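## Task

Move the tray so that all of it rests on the wall-mounted shelf. Neither the tray nor any dish may drop freely by more than a few centimetres. At the end the risers must still be in their original spots, and every dish must sit where it began on the tray. Then open the grippers and pull the arms away; the result only counts if it holds without the robots.

## Robot and tools

Robots: four identical i2rt Big YAM arms named arm1, arm2, arm3 and arm4. Each has six revolute joints, a two-finger gripper and a wrist camera. When joints 1 and 6 are zero and the hand is level and pointing forward, the camera rides on top of the hand looking toward the fingertips. Reach is roughly 1.0 m from the joint-1 axis. A room camera, cam_high, is also available.

Scene frame: one shared frame, origin on the floor, +z up, metres. Arm feet (x, y, z; heading in degrees counter-clockwise from +x): arm1 -0.66, -1.48, +1.07, +90; arm2 +0.89, -1.44, +0.96, +178; arm3 -1.67, -1.29, +1.04, -3; arm4 +0.27, -0.75, +1.01, -91. The hand point lies midway between the fingertips; its z axis runs along the fingers and the fingers open along its y axis.

execute_actions(actions, cameras): actions is a list holding one action or nothing. An action is an object keyed by arm name; each arm gets a "joints" object. Every value there is an absolute joint target, not an offset, named per joint: joint1_rad through joint6_rad in radians, gripper_m in metres. Ranges and sign conventions: joint1_rad -2.879..2.879, rotates the arm about its foot, positive is counter-clockwise seen from above, zero points along the foot's heading. joint2_rad 0..3.141, shoulder; zero leaves the upper arm pointing back about level, larger values raise it and bring it forward. joint3_rad 0..3.019, elbow; zero folds the forearm onto the upper arm, larger opens it. joint4_rad -1.692..1.57, hand pitch, positive tips fingers up. joint5_rad -1.57..1.57, sideways hand swing, positive toward the arm's right. joint6_rad -2.094..2.094, hand roll, positive clockwise viewed from behind. gripper_m 0..0.093, fingertip gap; each pad squeezes with about 50 to 62 N at most. Arrival tolerances: ±0.045, ±0.14, ±0.09, ±0.055, ±0.03, ±0.035 rad and ±0.003 m. All commanded motions begin together but may finish at different moments, and joints move at unequal speeds, so the hand may sweep a wide path. Joints or arms left out can keep pushing toward earlier targets. Any unknown key or out-of-range number rejects the whole call and nothing moves. cameras picks which images come back: omitted, null or ["all"] gives every camera, [] gives none; names are arm1_cam_wrist, arm2_cam_wrist, arm3_cam_wrist, arm4_cam_wrist, cam_high. An empty actions list just reports state and pictures.

Results: each robot's joint_positions, plus images listed in order on the "pictures" line. joint_status tells how each commanded joint finished. off_target: stopped short and maybe still pushing. contact_stop or time_out: the joint gives up its target and holds where it ended, except that a timed-out joint may keep a nearby target (within 0.375, 0.375, 0.113, 0.225, 0.075, 0.3 rad for joints 1-6) and continue toward it if freed; a joint bearing weight then sags. not_followed, with a "joint command not followed" line and often a cause, means a self/inter-arm clearance check blocked that arm's joint targets; the gripper part still runs, and the arm may retry the blocked targets on later actions until given passable ones. on_its_own lists what moved without being commanded this call; "held at" there is the held target, not the position. To relieve a pushing joint, command its reported position. A target very near the current position may produce no motion. If a result reports a stop, the remaining motion calls in that reply are skipped.

wait(seconds): 0 to 10 s with no new commands; returns the same as an empty action. zoom_image(camera, region): enlarges a pixel box [x0, y0, x1, y1] (top-left origin, at most 504 by 504) of that camera's most recent full image. Wrist images are 616x616 fisheye; cam_high is 672x504. read_manual(section) only returns licence texts. finished_scene(scene) closes scene 1 or 2 after the last command has been held, reports success and loads the next task; it is final, and replying without a tool call ends everything.

Cautions: the arms do not halt on contact and can shove hard; sustained hard pushing or carrying a load heats motors. MOTOR HOT appears from 85 °C; at 100 °C an OVER-TEMPERATURE FAULT drops that whole arm, and its unfinished keys read limit_stop_at_motor_heat, so resend targets afterwards. Robots keep holding the last command while you compose replies. Never let two arms press into each other: a hard squeeze ends the run, a hard hit may; the clearance check can react late and ignores fingers, gripper housings and wrist cameras, and no state line reports robot contact. Objects touching robots are fine. Avoid drops, slips, slams, knocking items to the floor or out of the work area, and disturbing the risers. Loose items may occasionally be nudged by outside forces. Finish by releasing the tray and retreating all arms.

Each tool is called as name([rows], argument=value, ...), one row to a line, values as JSON.

## Session

execute_actions(actions=[])

Scene clock: 0.00 s.
arm1.joint_positions: joint1_rad=-1.513 joint2_rad=+0.461 joint3_rad=+1.376 joint4_rad=-1.424 joint5_rad=+0.101 joint6_rad=-0.116 gripper_m=+0.094
arm1.joint_status: not commanded
arm1.hand: x=-0.5007 y=-1.4922 z=+1.6125 quat_wxyz=(-0.505, +0.050, -0.860, +0.056) (m; scene frame)
arm2.joint_positions: joint1_rad=+0.110 joint2_rad=+0.469 joint3_rad=+1.438 joint4_rad=-1.365 joint5_rad=-0.166 joint6_rad=-0.166 gripper_m=+0.094
arm2.joint_status: not commanded
arm2.hand: x=+0.7426 y=-1.4774 z=+1.5440 quat_wxyz=(+0.045, +0.817, +0.143, -0.557) (m; scene frame)
arm3.joint_positions: joint1_rad=+0.394 joint2_rad=+0.644 joint3_rad=+1.377 joint4_rad=-1.519 joint5_rad=-0.055 joint6_rad=+0.486 gripper_m=+0.095
arm3.joint_status: not commanded
arm3.hand: x=-1.4704 y=-1.2033 z=+1.5297 quat_wxyz=(-0.339, -0.055, -0.923, -0.173) (m; scene frame)
arm4.joint_positions: joint1_rad=+0.303 joint2_rad=+0.447 joint3_rad=+1.389 joint4_rad=-1.191 joint5_rad=-0.088 joint6_rad=+0.437 gripper_m=+0.094
arm4.joint_status: not commanded
arm4.hand: x=+0.3390 y=-0.9064 z=+1.6152 quat_wxyz=(-0.571, -0.580, -0.536, +0.225) (m; scene frame)
pictures: arm1_cam_wrist, arm2_cam_wrist, arm3_cam_wrist, arm4_cam_wrist, cam_high
Images, in order (width x height): arm1_cam_wrist 616x616, arm2_cam_wrist 616x616, arm3_cam_wrist 616x616, arm4_cam_wrist 616x616, cam_high 672x504.

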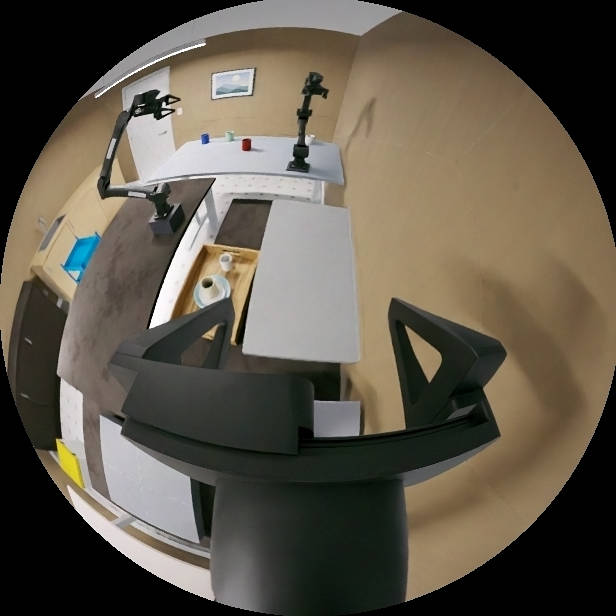

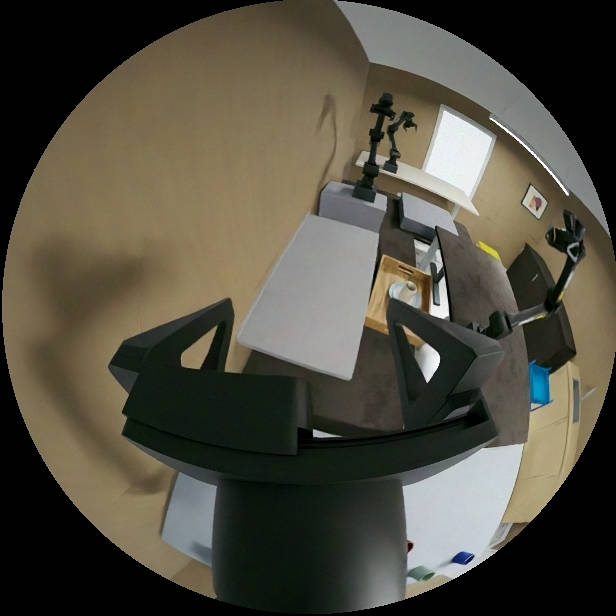

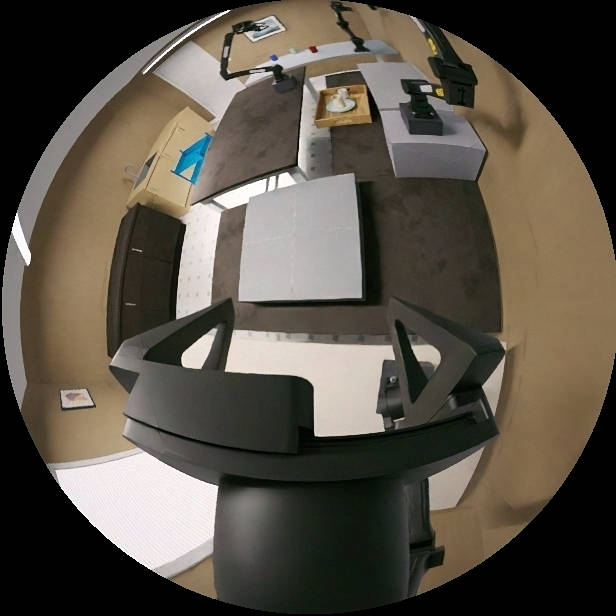

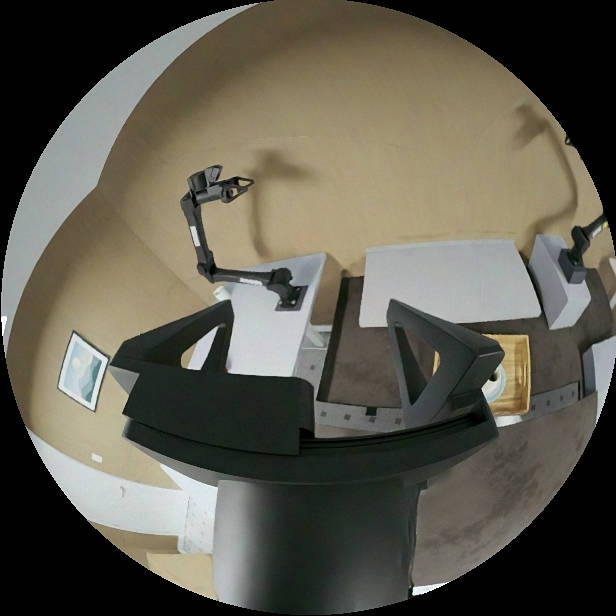

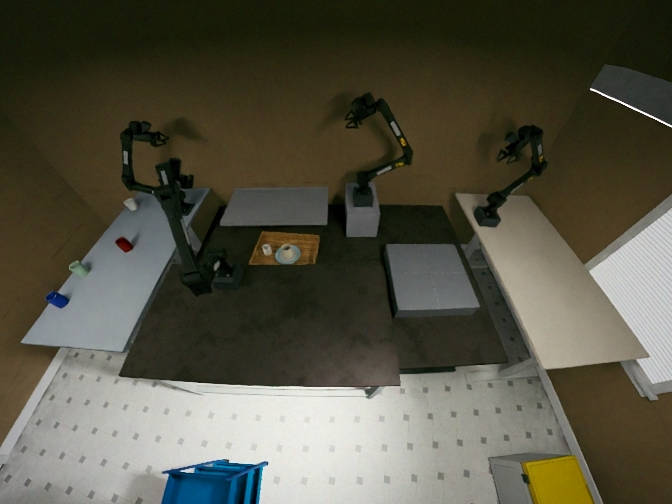

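zoom_image(camera="cam_high", region=[170,160,410,310])

execute_actions([
  {"arm1":{"joints":{"joint1_rad":-0.9,"joint2_rad":1.3,"joint3_rad":1.2,"joint4_rad":-1.0,"joint5_rad":0,"joint6_rad":0}},"arm4":{"joints":{"joint1_rad":-0.5,"joint2_rad":1.0,"joint3_rad":1.0,"joint4_rad":-1.2,"joint5_rad":0,"joint6_rad":0}},"arm2":{"joints":{"joint1_rad":-0.45,"joint2_rad":1.7,"joint3_rad":1.0,"joint4_rad":0.3,"joint5_rad":0,"joint6_rad":0}}},
])

Region (170, 160, 410, 310) of cam_high's 672x504 image, scaled by 2.100, with more detail than that image has; it fills the top 315 rows of this view, and the rest is white.

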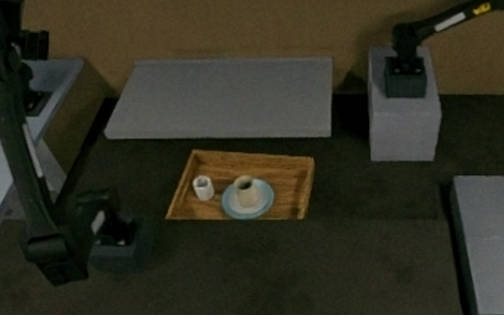

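Scene clock: 7.73 s.
arm1.joint_positions: joint1_rad=-0.903 joint2_rad=+1.298 joint3_rad=+1.190 joint4_rad=-1.015 joint5_rad=+0.002 joint6_rad=-0.013 gripper_m=+0.094
arm1.joint_status: all done
arm1.hand: x=-0.2910 y=-1.1911 z=+1.3210 quat_wxyz=(-0.212, +0.327, -0.918, -0.071) (m; scene frame)
arm2.joint_positions: joint1_rad=-0.448 joint2_rad=+1.700 joint3_rad=+1.004 joint4_rad=+0.268 joint5_rad=-0.003 joint6_rad=-0.008 gripper_m=+0.094
arm2.joint_status: all done
arm2.hand: x=+0.3142 y=-1.1355 z=+1.1109 quat_wxyz=(-0.128, +0.817, -0.200, -0.526) (m; scene frame)
arm3.joint_positions: joint1_rad=+0.394 joint2_rad=+0.644 joint3_rad=+1.377 joint4_rad=-1.519 joint5_rad=-0.055 joint6_rad=+0.486 gripper_m=+0.095
arm3.joint_status: not commanded
arm3.hand: x=-1.4704 y=-1.2033 z=+1.5297 quat_wxyz=(-0.339, -0.055, -0.923, -0.173) (m; scene frame)
arm4.joint_positions: joint1_rad=-0.496 joint2_rad=+1.015 joint3_rad=+0.970 joint4_rad=-1.191 joint5_rad=+0.000 joint6_rad=+0.007 gripper_m=+0.094
arm4.joint_status: all done
arm4.hand: x=+0.1042 y=-1.0436 z=+1.2525 quat_wxyz=(-0.084, -0.853, -0.493, +0.148) (m; scene frame)
pictures: arm1_cam_wrist, arm2_cam_wrist, arm3_cam_wrist, arm4_cam_wrist, cam_high
Images, in order (width x height): arm1_cam_wrist 616x616, arm2_cam_wrist 616x616, arm3_cam_wrist 616x616, arm4_cam_wrist 616x616, cam_high 672x504.

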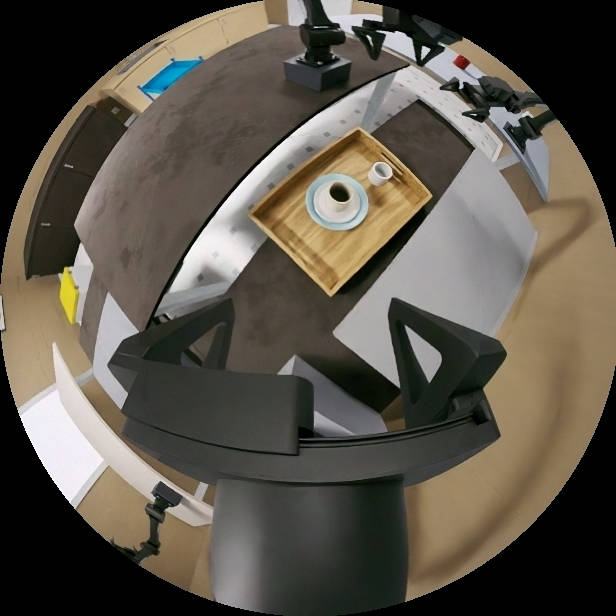

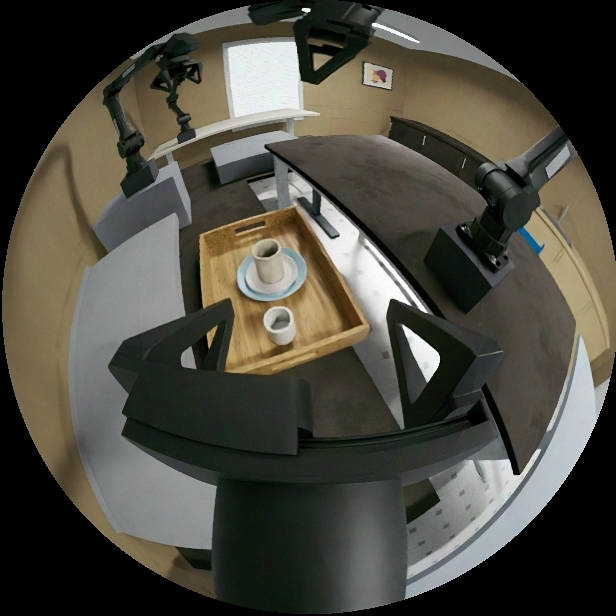

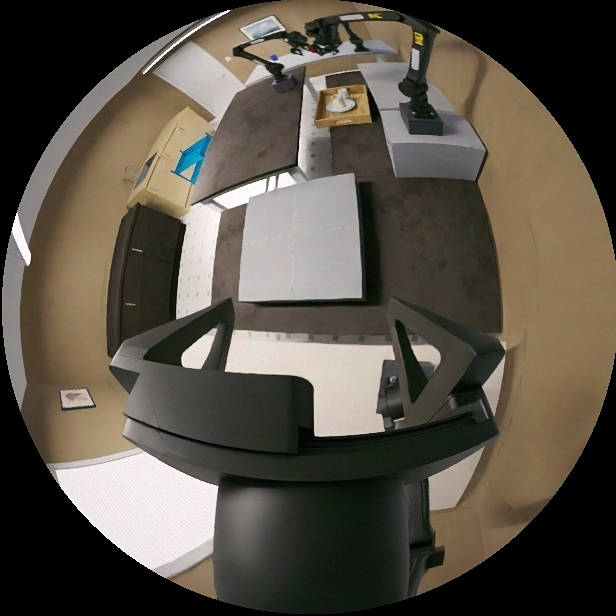

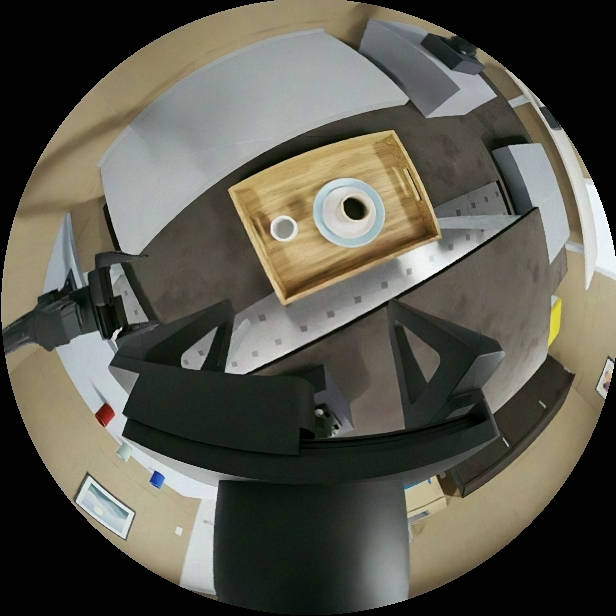

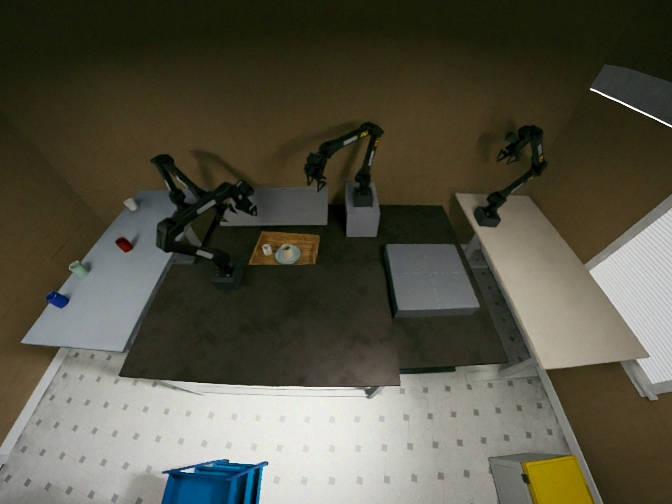

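execute_actions([
  {"arm1":{"joints":{"joint1_rad":-0.921,"joint2_rad":1.963,"joint3_rad":1.27,"joint4_rad":-0.868,"joint6_rad":-0.8,"gripper_m":0.06}},"arm4":{"joints":{"joint1_rad":-0.23,"joint2_rad":1.474,"joint3_rad":0.79,"joint4_rad":-0.871,"joint6_rad":-0.14,"gripper_m":0.06}},"arm2":{"joints":{"joint1_rad":-0.55,"joint2_rad":1.2,"joint3_rad":0.35,"joint4_rad":0.8}}},
], cameras=["arm1_cam_wrist","arm2_cam_wrist","arm4_cam_wrist"])

Scene clock: 30.37 s.
arm1.joint_positions: joint1_rad=-0.907 joint2_rad=+1.973 joint3_rad=+1.256 joint4_rad=-0.874 joint5_rad=+0.002 joint6_rad=-0.786 gripper_m=+0.060
arm1.joint_status: all done
arm1.hand: x=-0.2548 y=-1.1646 z=+1.0264 quat_wxyz=(+0.009, +0.665, -0.747, +0.001) (m; scene frame)
arm2.joint_positions: joint1_rad=-0.556 joint2_rad=+1.193 joint3_rad=+0.354 joint4_rad=+0.768 joint5_rad=-0.001 joint6_rad=-0.007 gripper_m=+0.094
arm2.joint_status: all done
arm2.hand: x=+0.5243 y=-1.1912 z=+1.1654 quat_wxyz=(-0.198, +0.700, -0.213, -0.652) (m; scene frame)
arm3.joint_positions: joint1_rad=+0.394 joint2_rad=+0.644 joint3_rad=+1.377 joint4_rad=-1.519 joint5_rad=-0.055 joint6_rad=+0.486 gripper_m=+0.095
arm3.joint_status: not commanded
arm3.hand: x=-1.4704 y=-1.2033 z=+1.5297 quat_wxyz=(-0.339, -0.055, -0.923, -0.173) (m; scene frame)
arm4.joint_positions: joint1_rad=-0.228 joint2_rad=+1.466 joint3_rad=+0.778 joint4_rad=-0.886 joint5_rad=+0.000 joint6_rad=-0.133 gripper_m=+0.060
arm4.joint_status: all done
arm4.hand: x=+0.1865 y=-1.0804 z=+1.0390 quat_wxyz=(+0.003, -0.747, -0.665, +0.003) (m; scene frame)
pictures: arm1_cam_wrist, arm2_cam_wrist, arm4_cam_wrist
Images, in order (width x height): arm1_cam_wrist 616x616, arm2_cam_wrist 616x616, arm4_cam_wrist 616x616.

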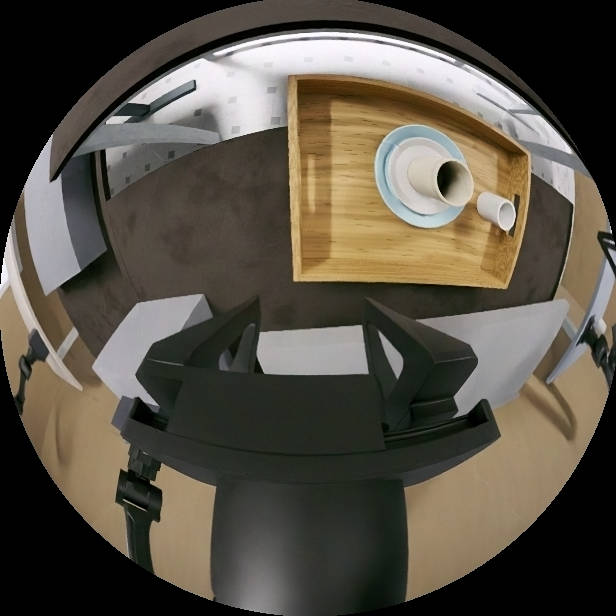

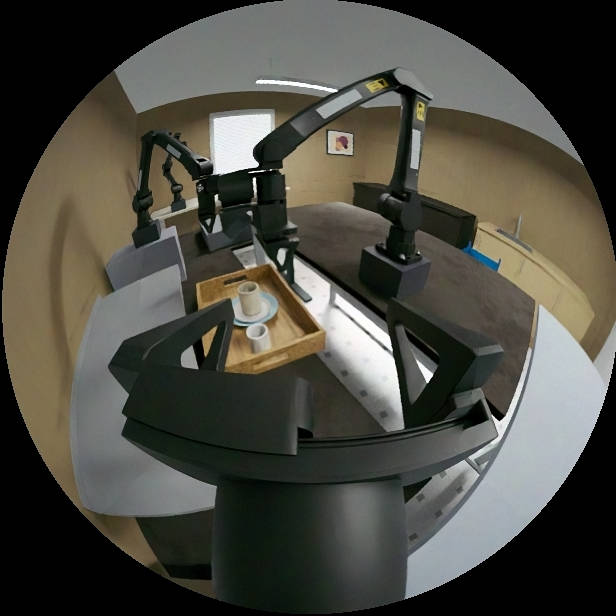

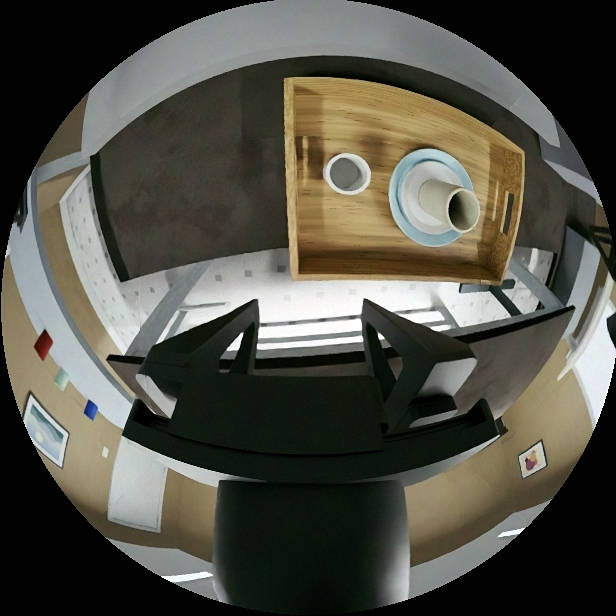

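execute_actions([
  {"arm1":{"joints":{"joint1_rad":-0.85,"joint2_rad":2.137,"joint3_rad":1.215,"joint4_rad":-0.635,"joint6_rad":-0.73}},"arm4":{"joints":{"joint1_rad":-0.15,"joint2_rad":1.715,"joint3_rad":0.685,"joint4_rad":-0.53,"joint6_rad":-0.05}},"arm2":{"joints":{"joint1_rad":-0.5,"joint2_rad":1.6,"joint3_rad":0.35,"joint4_rad":1.45}}},
], cameras=["arm1_cam_wrist","arm2_cam_wrist","arm4_cam_wrist"])

Scene clock: 37.83 s.
arm1.joint_positions: joint1_rad=-0.853 joint2_rad=+2.138 joint3_rad=+1.206 joint4_rad=-0.647 joint5_rad=+0.002 joint6_rad=-0.743 gripper_m=+0.060
arm1.joint_status: all done
arm1.hand: x=-0.2773 y=-1.1473 z=+0.9319 quat_wxyz=(+0.002, +0.669, -0.744, +0.001) (m; scene frame)
arm2.joint_positions: joint1_rad=-0.511 joint2_rad=+1.598 joint3_rad=+0.354 joint4_rad=+1.419 joint5_rad=-0.001 joint6_rad=-0.007 gripper_m=+0.094
arm2.joint_status: all done
arm2.hand: x=+0.4972 y=-1.1981 z=+1.1478 quat_wxyz=(-0.207, +0.619, -0.174, -0.738) (m; scene frame)
arm3.joint_positions: joint1_rad=+0.394 joint2_rad=+0.644 joint3_rad=+1.377 joint4_rad=-1.519 joint5_rad=-0.055 joint6_rad=+0.486 gripper_m=+0.095
arm3.joint_status: not commanded
arm3.hand: x=-1.4704 y=-1.2033 z=+1.5297 quat_wxyz=(-0.339, -0.055, -0.923, -0.173) (m; scene frame)
arm4.joint_positions: joint1_rad=-0.151 joint2_rad=+1.716 joint3_rad=+0.676 joint4_rad=-0.545 joint5_rad=+0.000 joint6_rad=-0.057 gripper_m=+0.060
arm4.joint_status: all done
arm4.hand: x=+0.2132 y=-1.0762 z=+0.9331 quat_wxyz=(+0.006, -0.747, -0.665, -0.001) (m; scene frame)
pictures: arm1_cam_wrist, arm2_cam_wrist, arm4_cam_wrist
Images, in order (width x height): arm1_cam_wrist 616x616, arm2_cam_wrist 616x616, arm4_cam_wrist 616x616.

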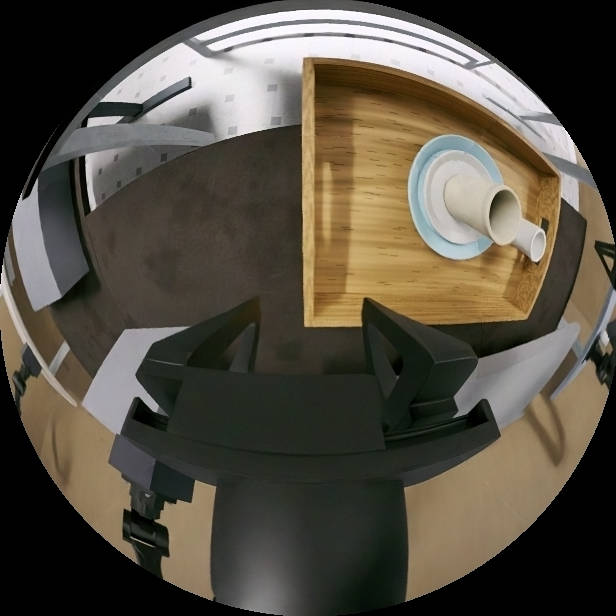

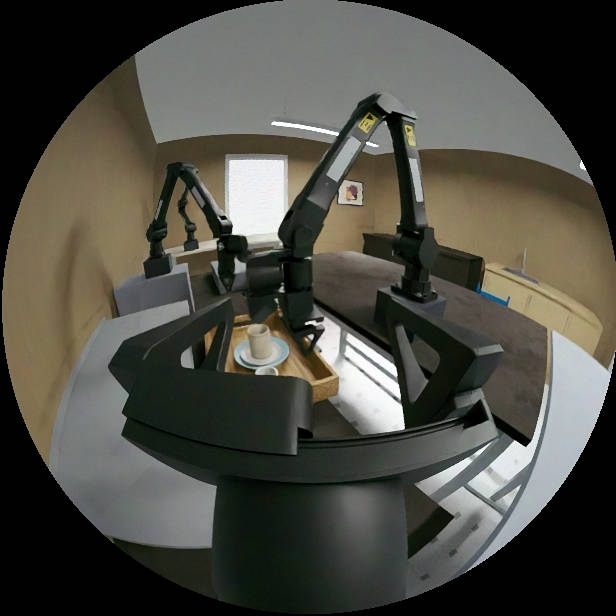

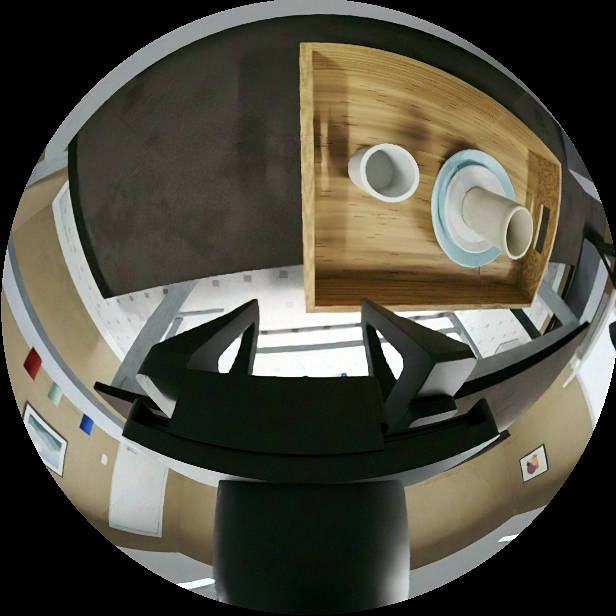

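execute_actions([
  {"arm1":{"joints":{"joint2_rad":2.292,"joint3_rad":1.25,"joint4_rad":-0.505}},"arm4":{"joints":{"joint2_rad":1.934,"joint3_rad":0.7,"joint4_rad":-0.31}}},
], cameras=["arm1_cam_wrist"])

execute_actions([
  {"arm1":{"joints":{"joint2_rad":2.433,"joint3_rad":1.3,"joint4_rad":-0.416}},"arm4":{"joints":{"joint2_rad":2.131,"joint3_rad":0.735,"joint4_rad":-0.148}}},
], cameras=["arm1_cam_wrist","arm2_cam_wrist","arm4_cam_wrist"])

Scene clock: 44.50 s.
arm1.joint_positions: joint1_rad=-0.853 joint2_rad=+2.287 joint3_rad=+1.241 joint4_rad=-0.515 joint5_rad=+0.002 joint6_rad=-0.743 gripper_m=+0.060
arm1.joint_status: all done
arm1.hand: x=-0.2722 y=-1.1428 z=+0.8660 quat_wxyz=(-0.006, +0.669, -0.744, +0.001) (m; scene frame)
arm2.joint_positions: joint1_rad=-0.511 joint2_rad=+1.598 joint3_rad=+0.354 joint4_rad=+1.419 joint5_rad=-0.001 joint6_rad=-0.007 gripper_m=+0.094
arm2.joint_status: not commanded
arm2.hand: x=+0.4972 y=-1.1981 z=+1.1478 quat_wxyz=(-0.207, +0.619, -0.174, -0.738) (m; scene frame)
arm3.joint_positions: joint1_rad=+0.394 joint2_rad=+0.644 joint3_rad=+1.377 joint4_rad=-1.519 joint5_rad=-0.055 joint6_rad=+0.486 gripper_m=+0.095
arm3.joint_status: not commanded
arm3.hand: x=-1.4704 y=-1.2033 z=+1.5297 quat_wxyz=(-0.339, -0.055, -0.923, -0.173) (m; scene frame)
arm4.joint_positions: joint1_rad=-0.151 joint2_rad=+1.932 joint3_rad=+0.685 joint4_rad=-0.325 joint5_rad=+0.000 joint6_rad=-0.057 gripper_m=+0.060
arm4.joint_status: all done
arm4.hand: x=+0.2114 y=-1.0832 z=+0.8658 quat_wxyz=(+0.002, -0.746, -0.665, +0.004) (m; scene frame)
pictures: arm1_cam_wrist
Images, in order (width x height): arm1_cam_wrist 616x616.

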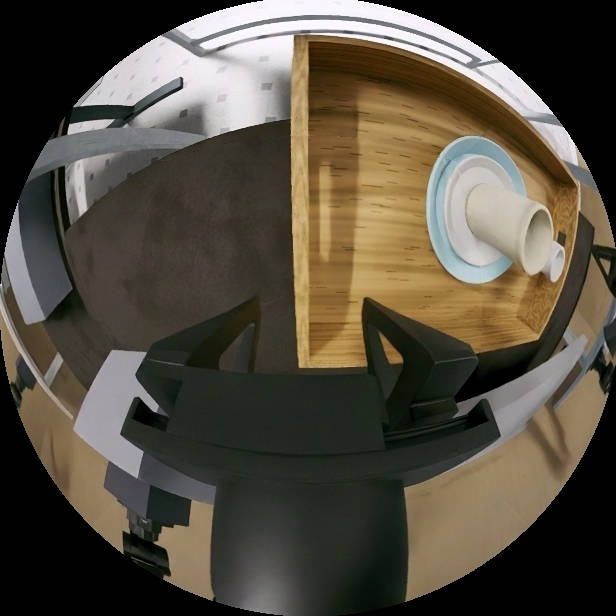

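Scene clock: 45.70 s.
arm1.joint_positions: joint1_rad=-0.853 joint2_rad=+2.423 joint3_rad=+1.295 joint4_rad=-0.424 joint5_rad=+0.002 joint6_rad=-0.742 gripper_m=+0.060
arm1.joint_status: all done
arm1.hand: x=-0.2690 y=-1.1400 z=+0.8083 quat_wxyz=(-0.011, +0.668, -0.744, +0.001) (m; scene frame)
arm2.joint_positions: joint1_rad=-0.511 joint2_rad=+1.598 joint3_rad=+0.354 joint4_rad=+1.419 joint5_rad=-0.001 joint6_rad=-0.007 gripper_m=+0.094
arm2.joint_status: not commanded
arm2.hand: x=+0.4972 y=-1.1981 z=+1.1478 quat_wxyz=(-0.207, +0.619, -0.174, -0.738) (m; scene frame)
arm3.joint_positions: joint1_rad=+0.394 joint2_rad=+0.644 joint3_rad=+1.377 joint4_rad=-1.519 joint5_rad=-0.055 joint6_rad=+0.486 gripper_m=+0.095
arm3.joint_status: not commanded
arm3.hand: x=-1.4704 y=-1.2033 z=+1.5297 quat_wxyz=(-0.339, -0.055, -0.923, -0.173) (m; scene frame)
arm4.joint_positions: joint1_rad=-0.151 joint2_rad=+2.128 joint3_rad=+0.731 joint4_rad=-0.164 joint5_rad=+0.000 joint6_rad=-0.057 gripper_m=+0.060
arm4.joint_status: all done
arm4.hand: x=+0.2095 y=-1.0911 z=+0.8070 quat_wxyz=(-0.001, -0.746, -0.665, +0.009) (m; scene frame)
pictures: arm1_cam_wrist, arm2_cam_wrist, arm4_cam_wrist
Images, in order (width x height): arm1_cam_wrist 616x616, arm2_cam_wrist 616x616, arm4_cam_wrist 616x616.

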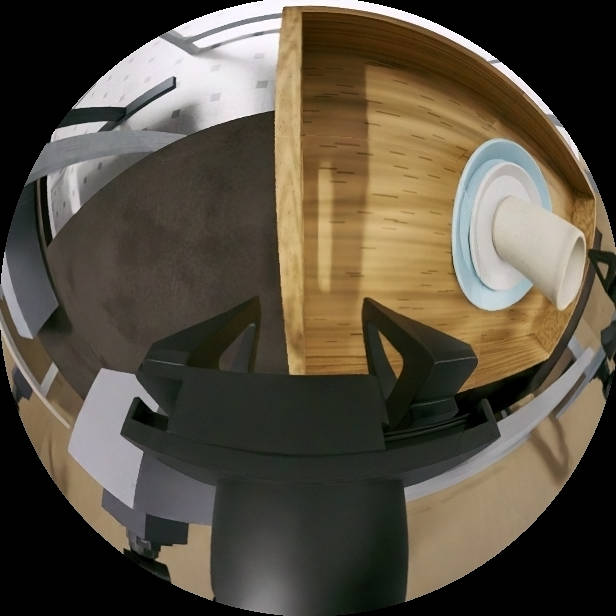

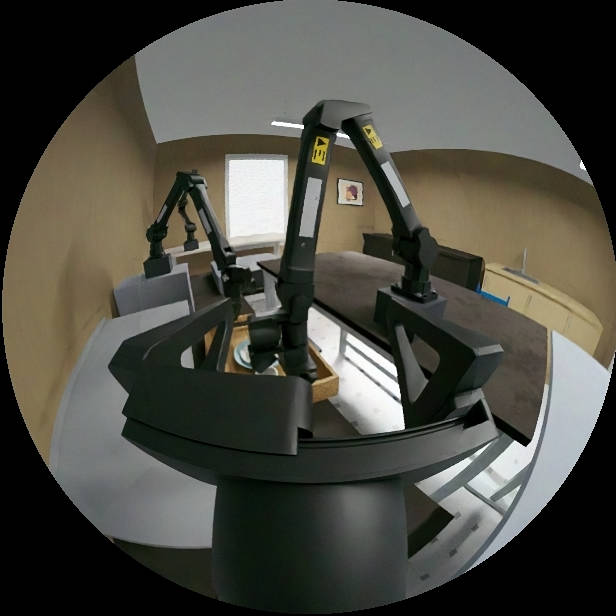

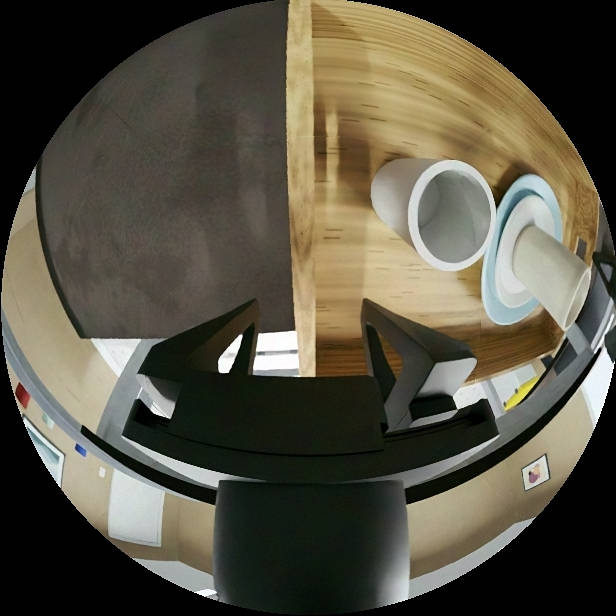

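execute_actions([
  {"arm1":{"joints":{"joint2_rad":2.475,"joint3_rad":1.278,"joint4_rad":-0.378,"joint6_rad":-0.785}},"arm4":{"joints":{"joint1_rad":-0.138,"joint2_rad":2.19,"joint3_rad":0.716,"joint4_rad":-0.09,"joint6_rad":-0.09}},"arm2":{"joints":{"joint1_rad":-0.1,"joint2_rad":0.6,"joint3_rad":0.25,"joint4_rad":0.0}}},
], cameras=[])

execute_actions([
  {"arm1":{"joints":{"gripper_m":0.0}},"arm4":{"joints":{"gripper_m":0.0}}},
], cameras=["arm1_cam_wrist","arm2_cam_wrist","arm4_cam_wrist"])

Scene clock: 54.50 s.
arm1.joint_positions: joint1_rad=-0.853 joint2_rad=+2.445 joint3_rad=+1.280 joint4_rad=-0.390 joint5_rad=+0.002 joint6_rad=-0.772 gripper_m=+0.060
arm1.joint_status: all done
arm1.hand: x=-0.2759 y=-1.1460 z=+0.7952 quat_wxyz=(-0.009, +0.680, -0.734, +0.001) (m; scene frame)
arm2.joint_positions: joint1_rad=-0.111 joint2_rad=+0.601 joint3_rad=+0.256 joint4_rad=+0.022 joint5_rad=-0.001 joint6_rad=-0.007 gripper_m=+0.094
arm2.joint_status: all done
arm2.hand: x=+0.5570 y=-1.3900 z=+1.1542 quat_wxyz=(-0.042, +0.809, -0.059, -0.584) (m; scene frame)
arm3.joint_positions: joint1_rad=+0.394 joint2_rad=+0.644 joint3_rad=+1.377 joint4_rad=-1.519 joint5_rad=-0.055 joint6_rad=+0.486 gripper_m=+0.095
arm3.joint_status: not commanded
arm3.hand: x=-1.4704 y=-1.2033 z=+1.5297 quat_wxyz=(-0.339, -0.055, -0.923, -0.173) (m; scene frame)
arm4.joint_positions: joint1_rad=-0.150 joint2_rad=+2.176 joint3_rad=+0.716 joint4_rad=-0.105 joint5_rad=+0.000 joint6_rad=-0.083 gripper_m=+0.060
arm4.joint_status: all done
arm4.hand: x=+0.2115 y=-1.0803 z=+0.7909 quat_wxyz=(+0.000, -0.738, -0.675, +0.007) (m; scene frame)
pictures: none
No camera images: the call's "cameras" was empty. Leave "cameras" out to get every camera's image.

Scene clock: 55.13 s.
arm1.joint_positions: joint1_rad=-0.850 joint2_rad=+2.445 joint3_rad=+1.274 joint4_rad=-0.390 joint5_rad=-0.007 joint6_rad=-0.773 gripper_m=+0.011
arm1.joint_status: gripper_m off_target (ended at +0.011, target +0.000)
arm1.hand: x=-0.2805 y=-1.1463 z=+0.7943 quat_wxyz=(-0.006, +0.681, -0.733, -0.003) (m; scene frame)
arm2.joint_positions: joint1_rad=-0.111 joint2_rad=+0.601 joint3_rad=+0.256 joint4_rad=+0.022 joint5_rad=-0.001 joint6_rad=-0.007 gripper_m=+0.094
arm2.joint_status: not commanded
arm2.hand: x=+0.5570 y=-1.3900 z=+1.1542 quat_wxyz=(-0.042, +0.809, -0.059, -0.584) (m; scene frame)
arm3.joint_positions: joint1_rad=+0.394 joint2_rad=+0.644 joint3_rad=+1.377 joint4_rad=-1.519 joint5_rad=-0.055 joint6_rad=+0.486 gripper_m=+0.095
arm3.joint_status: not commanded
arm3.hand: x=-1.4704 y=-1.2033 z=+1.5297 quat_wxyz=(-0.339, -0.055, -0.923, -0.173) (m; scene frame)
arm4.joint_positions: joint1_rad=-0.146 joint2_rad=+2.177 joint3_rad=+0.716 joint4_rad=-0.104 joint5_rad=-0.006 joint6_rad=-0.080 gripper_m=+0.011
arm4.joint_status: gripper_m off_target (ended at +0.011, target +0.000)
arm4.hand: x=+0.2139 y=-1.0807 z=+0.7907 quat_wxyz=(-0.003, -0.737, -0.676, +0.006) (m; scene frame)
pictures: arm1_cam_wrist, arm2_cam_wrist, arm4_cam_wrist
Images, in order (width x height): arm1_cam_wrist 616x616, arm2_cam_wrist 616x616, arm4_cam_wrist 616x616.

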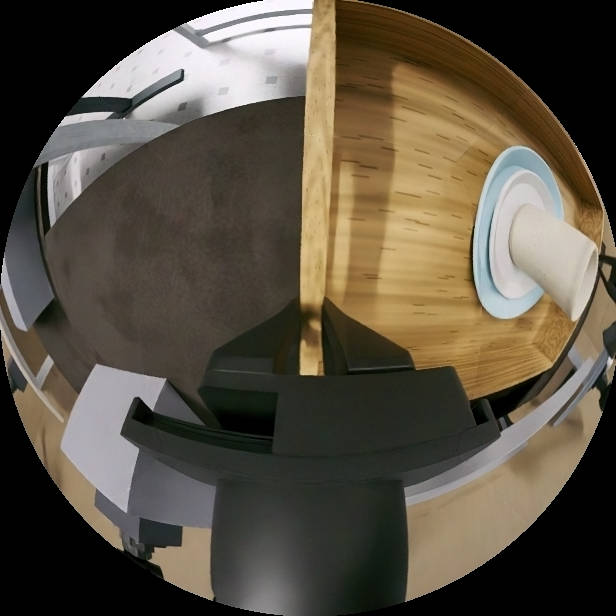

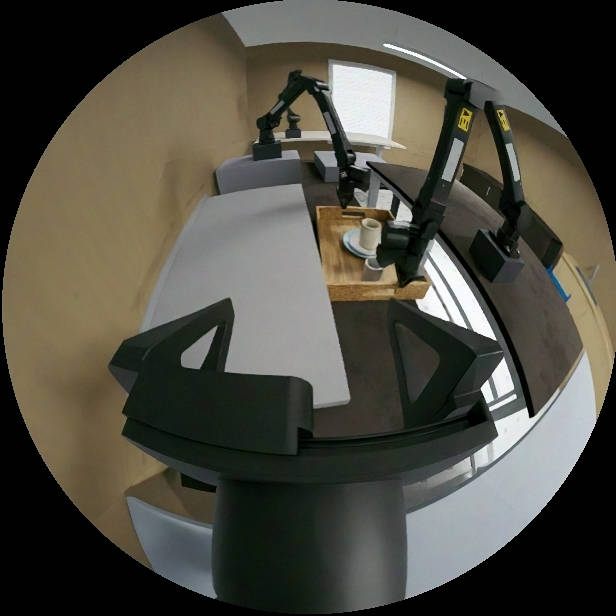

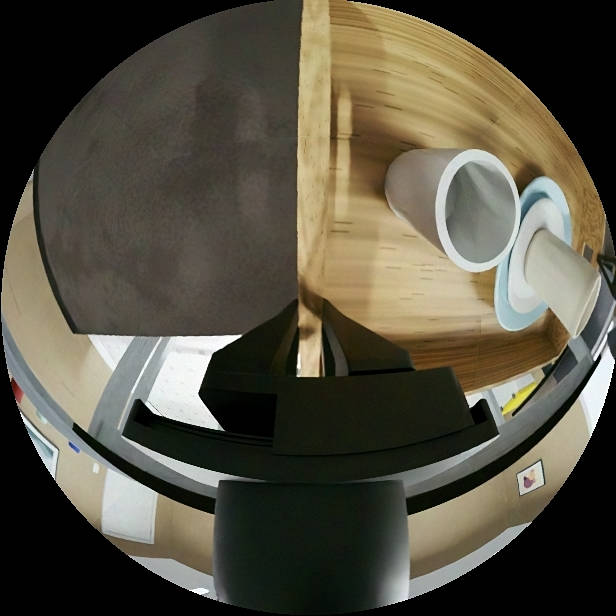

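execute_actions([
  {"arm1":{"joints":{"joint2_rad":2.35,"joint3_rad":1.26,"joint4_rad":-0.45}},"arm4":{"joints":{"joint2_rad":2.04,"joint3_rad":0.695,"joint4_rad":-0.206}}},
], cameras=["arm1_cam_wrist","arm2_cam_wrist","arm4_cam_wrist"])

Scene clock: 64.77 s.
arm1.joint_positions: joint1_rad=-0.850 joint2_rad=+2.422 joint3_rad=+1.267 joint4_rad=-0.414 joint5_rad=+0.005 joint6_rad=-0.779 gripper_m=+0.011
arm1.joint_status: all done
arm1.hand: x=-0.2795 y=-1.1483 z=+0.8044 quat_wxyz=(-0.002, +0.683, -0.731, +0.003) (m; scene frame)
arm2.joint_positions: joint1_rad=-0.111 joint2_rad=+0.601 joint3_rad=+0.256 joint4_rad=+0.022 joint5_rad=-0.001 joint6_rad=-0.007 gripper_m=+0.094
arm2.joint_status: not commanded
arm2.hand: x=+0.5570 y=-1.3900 z=+1.1542 quat_wxyz=(-0.042, +0.809, -0.059, -0.584) (m; scene frame)
arm3.joint_positions: joint1_rad=+0.394 joint2_rad=+0.644 joint3_rad=+1.377 joint4_rad=-1.519 joint5_rad=-0.055 joint6_rad=+0.486 gripper_m=+0.095
arm3.joint_status: not commanded
arm3.hand: x=-1.4704 y=-1.2033 z=+1.5297 quat_wxyz=(-0.339, -0.055, -0.923, -0.173) (m; scene frame)
arm4.joint_positions: joint1_rad=-0.147 joint2_rad=+2.110 joint3_rad=+0.697 joint4_rad=-0.186 joint5_rad=+0.004 joint6_rad=-0.093 gripper_m=+0.011
arm4.joint_status: all done
arm4.hand: x=+0.2135 y=-1.0709 z=+0.8107 quat_wxyz=(+0.012, -0.733, -0.680, -0.005) (m; scene frame)
pictures: arm1_cam_wrist, arm2_cam_wrist, arm4_cam_wrist
Images, in order (width x height): arm1_cam_wrist 616x616, arm2_cam_wrist 616x616, arm4_cam_wrist 616x616.

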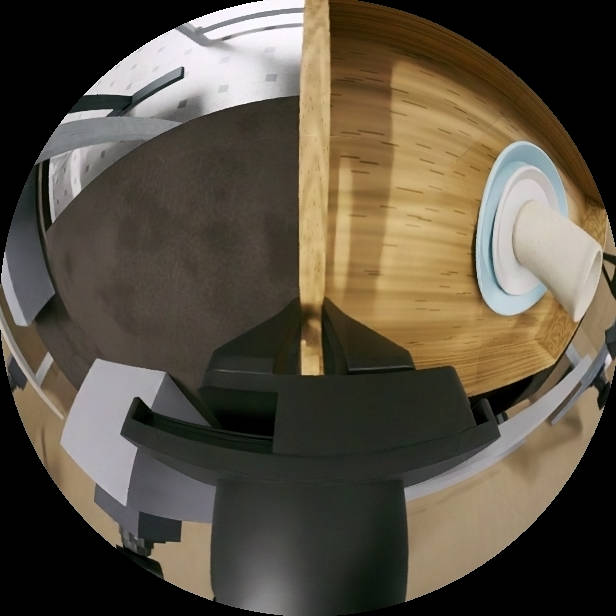

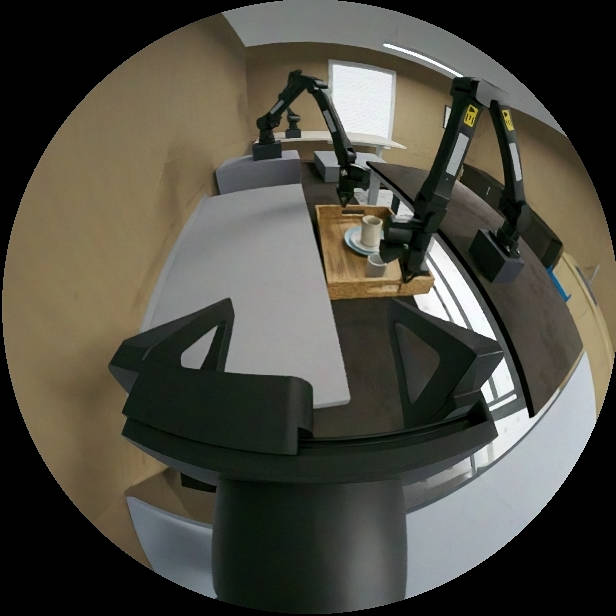

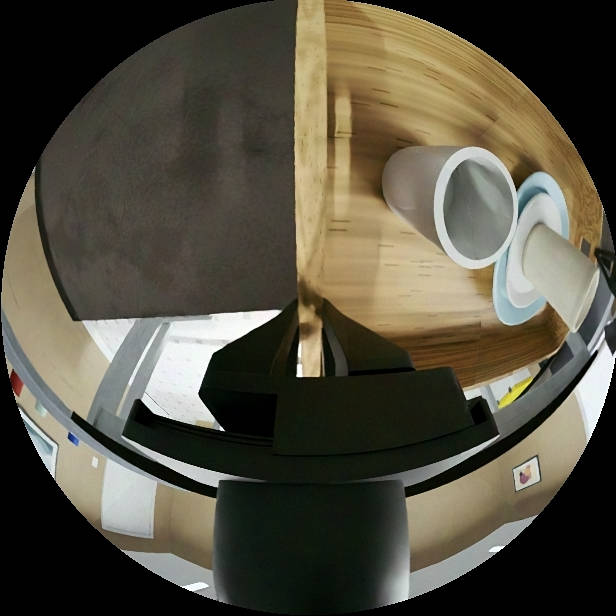

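execute_actions([
  {"arm1":{"joints":{"joint1_rad":-0.86,"joint2_rad":2.245,"joint3_rad":1.245,"joint4_rad":-0.485,"joint6_rad":-0.86}},"arm4":{"joints":{"joint1_rad":-0.19,"joint2_rad":1.9,"joint3_rad":0.57,"joint4_rad":-0.16,"joint6_rad":-0.21}}},
], cameras=["arm1_cam_wrist","arm2_cam_wrist","arm4_cam_wrist"])

Scene clock: 69.47 s.
arm1.joint_positions: joint1_rad=-0.856 joint2_rad=+2.319 joint3_rad=+1.231 joint4_rad=-0.473 joint5_rad=+0.000 joint6_rad=-0.855 gripper_m=+0.011
arm1.joint_status: all done
arm1.hand: x=-0.2764 y=-1.1479 z=+0.8483 quat_wxyz=(-0.006, +0.708, -0.706, +0.000) (m; scene frame)
arm2.joint_positions: joint1_rad=-0.111 joint2_rad=+0.601 joint3_rad=+0.256 joint4_rad=+0.022 joint5_rad=-0.001 joint6_rad=-0.007 gripper_m=+0.094
arm2.joint_status: not commanded
arm2.hand: x=+0.5570 y=-1.3900 z=+1.1542 quat_wxyz=(-0.042, +0.809, -0.059, -0.584) (m; scene frame)
arm3.joint_positions: joint1_rad=+0.394 joint2_rad=+0.644 joint3_rad=+1.377 joint4_rad=-1.519 joint5_rad=-0.055 joint6_rad=+0.486 gripper_m=+0.095
arm3.joint_status: not commanded
arm3.hand: x=-1.4704 y=-1.2033 z=+1.5297 quat_wxyz=(-0.339, -0.055, -0.923, -0.173) (m; scene frame)
arm4.joint_positions: joint1_rad=-0.191 joint2_rad=+1.961 joint3_rad=+0.556 joint4_rad=-0.159 joint5_rad=+0.000 joint6_rad=-0.210 gripper_m=+0.011
arm4.joint_status: all done
arm4.hand: x=+0.2075 y=-1.0345 z=+0.8452 quat_wxyz=(+0.000, -0.708, -0.706, +0.007) (m; scene frame)
pictures: arm1_cam_wrist, arm2_cam_wrist, arm4_cam_wrist
Images, in order (width x height): arm1_cam_wrist 616x616, arm2_cam_wrist 616x616, arm4_cam_wrist 616x616.

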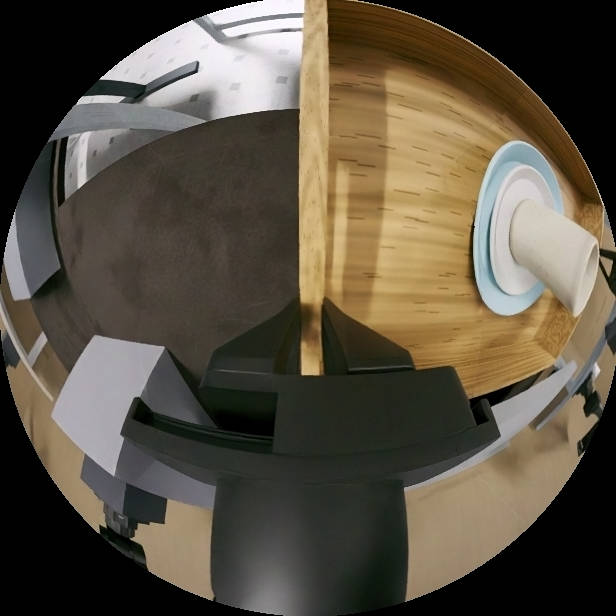

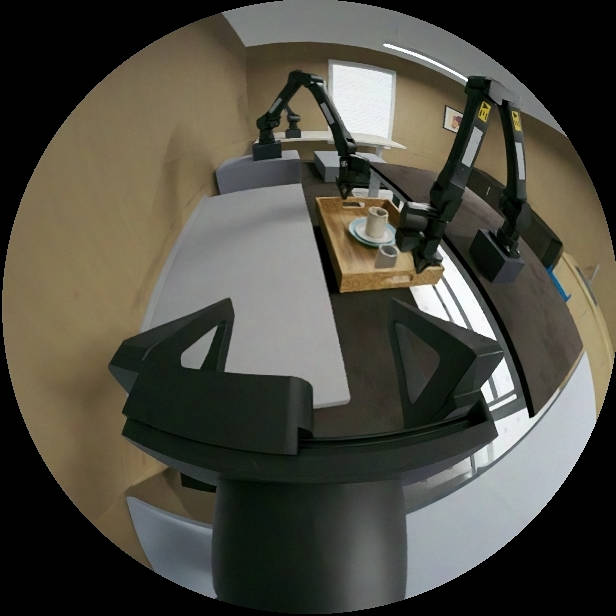

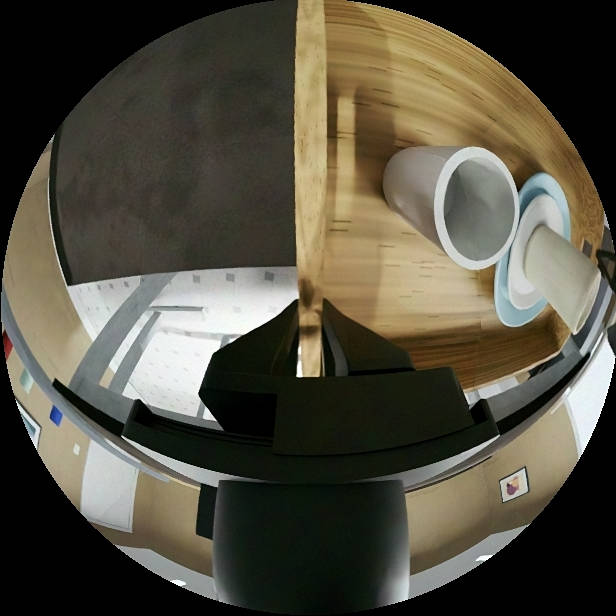

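execute_actions([
  {"arm1":{"joints":{"joint2_rad":2.14,"joint3_rad":1.222,"joint4_rad":-0.567}},"arm4":{"joints":{"joint2_rad":1.714,"joint3_rad":0.57,"joint4_rad":-0.35}}},
], cameras=[])

execute_actions([
  {"arm1":{"joints":{"joint2_rad":2.032,"joint3_rad":1.215,"joint4_rad":-0.662}},"arm4":{"joints":{"joint2_rad":1.537,"joint3_rad":0.595,"joint4_rad":-0.537}}},
], cameras=["arm1_cam_wrist","arm2_cam_wrist","arm4_cam_wrist"])

Scene clock: 75.77 s.
arm1.joint_positions: joint1_rad=-0.856 joint2_rad=+2.213 joint3_rad=+1.203 joint4_rad=-0.559 joint5_rad=+0.003 joint6_rad=-0.857 gripper_m=+0.011
arm1.joint_status: all done
arm1.hand: x=-0.2775 y=-1.1496 z=+0.8947 quat_wxyz=(-0.003, +0.709, -0.705, +0.002) (m; scene frame)
arm2.joint_positions: joint1_rad=-0.111 joint2_rad=+0.601 joint3_rad=+0.256 joint4_rad=+0.022 joint5_rad=-0.001 joint6_rad=-0.007 gripper_m=+0.094
arm2.joint_status: not commanded
arm2.hand: x=+0.5570 y=-1.3900 z=+1.1542 quat_wxyz=(-0.042, +0.809, -0.059, -0.584) (m; scene frame)
arm3.joint_positions: joint1_rad=+0.394 joint2_rad=+0.644 joint3_rad=+1.377 joint4_rad=-1.519 joint5_rad=-0.055 joint6_rad=+0.486 gripper_m=+0.095
arm3.joint_status: not commanded
arm3.hand: x=-1.4704 y=-1.2033 z=+1.5297 quat_wxyz=(-0.339, -0.055, -0.923, -0.173) (m; scene frame)
arm4.joint_positions: joint1_rad=-0.193 joint2_rad=+1.770 joint3_rad=+0.553 joint4_rad=-0.342 joint5_rad=-0.004 joint6_rad=-0.207 gripper_m=+0.011
arm4.joint_status: all done
arm4.hand: x=+0.2071 y=-1.0398 z=+0.8971 quat_wxyz=(-0.003, -0.709, -0.705, +0.009) (m; scene frame)
pictures: none
No camera images: the call's "cameras" was empty. Leave "cameras" out to get every camera's image.

Scene clock: 76.70 s.
arm1.joint_positions: joint1_rad=-0.856 joint2_rad=+2.103 joint3_rad=+1.194 joint4_rad=-0.653 joint5_rad=+0.002 joint6_rad=-0.857 gripper_m=+0.011
arm1.joint_status: all done
arm1.hand: x=-0.2759 y=-1.1480 z=+0.9460 quat_wxyz=(-0.006, +0.709, -0.705, +0.001) (m; scene frame)
arm2.joint_positions: joint1_rad=-0.111 joint2_rad=+0.601 joint3_rad=+0.256 joint4_rad=+0.022 joint5_rad=-0.001 joint6_rad=-0.007 gripper_m=+0.094
arm2.joint_status: not commanded
arm2.hand: x=+0.5570 y=-1.3900 z=+1.1542 quat_wxyz=(-0.042, +0.809, -0.059, -0.584) (m; scene frame)
arm3.joint_positions: joint1_rad=+0.394 joint2_rad=+0.644 joint3_rad=+1.377 joint4_rad=-1.519 joint5_rad=-0.055 joint6_rad=+0.486 gripper_m=+0.095
arm3.joint_status: not commanded
arm3.hand: x=-1.4704 y=-1.2033 z=+1.5297 quat_wxyz=(-0.339, -0.055, -0.923, -0.173) (m; scene frame)
arm4.joint_positions: joint1_rad=-0.193 joint2_rad=+1.589 joint3_rad=+0.558 joint4_rad=-0.527 joint5_rad=-0.002 joint6_rad=-0.211 gripper_m=+0.011
arm4.joint_status: all done
arm4.hand: x=+0.2079 y=-1.0369 z=+0.9475 quat_wxyz=(-0.002, -0.708, -0.706, +0.010) (m; scene frame)
pictures: arm1_cam_wrist, arm2_cam_wrist, arm4_cam_wrist
Images, in order (width x height): arm1_cam_wrist 616x616, arm2_cam_wrist 616x616, arm4_cam_wrist 616x616.

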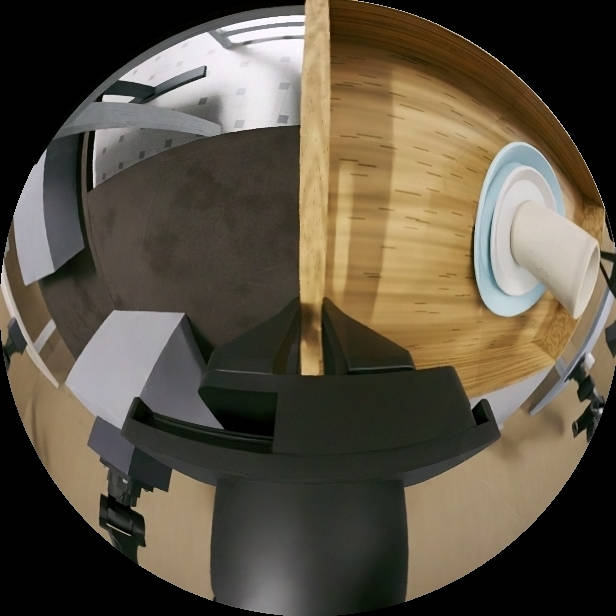

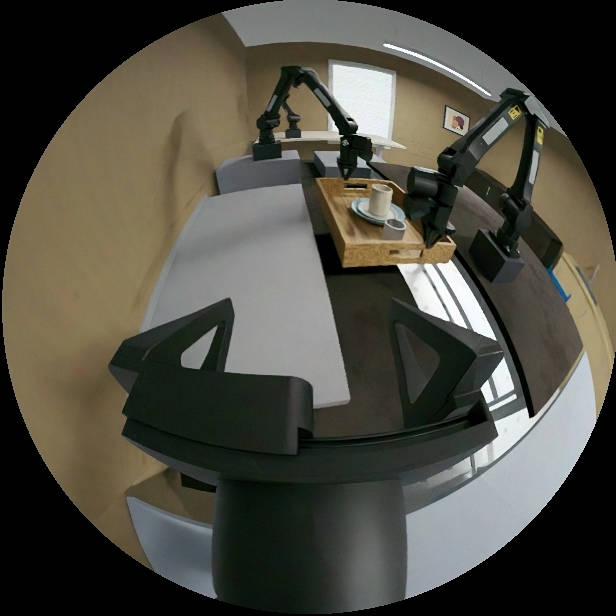

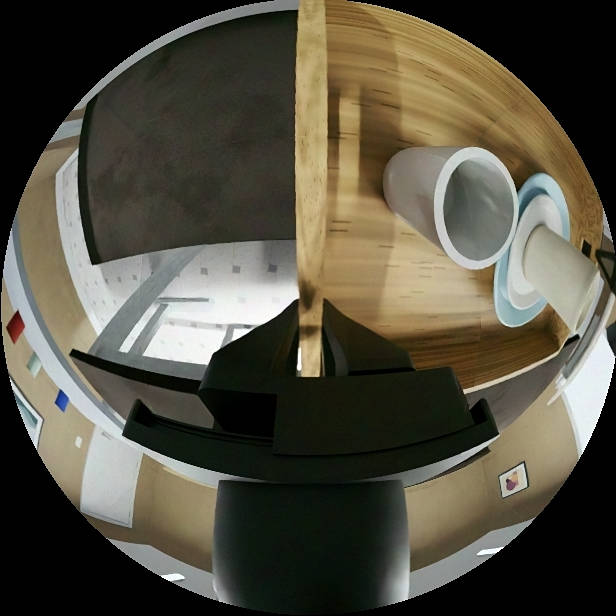

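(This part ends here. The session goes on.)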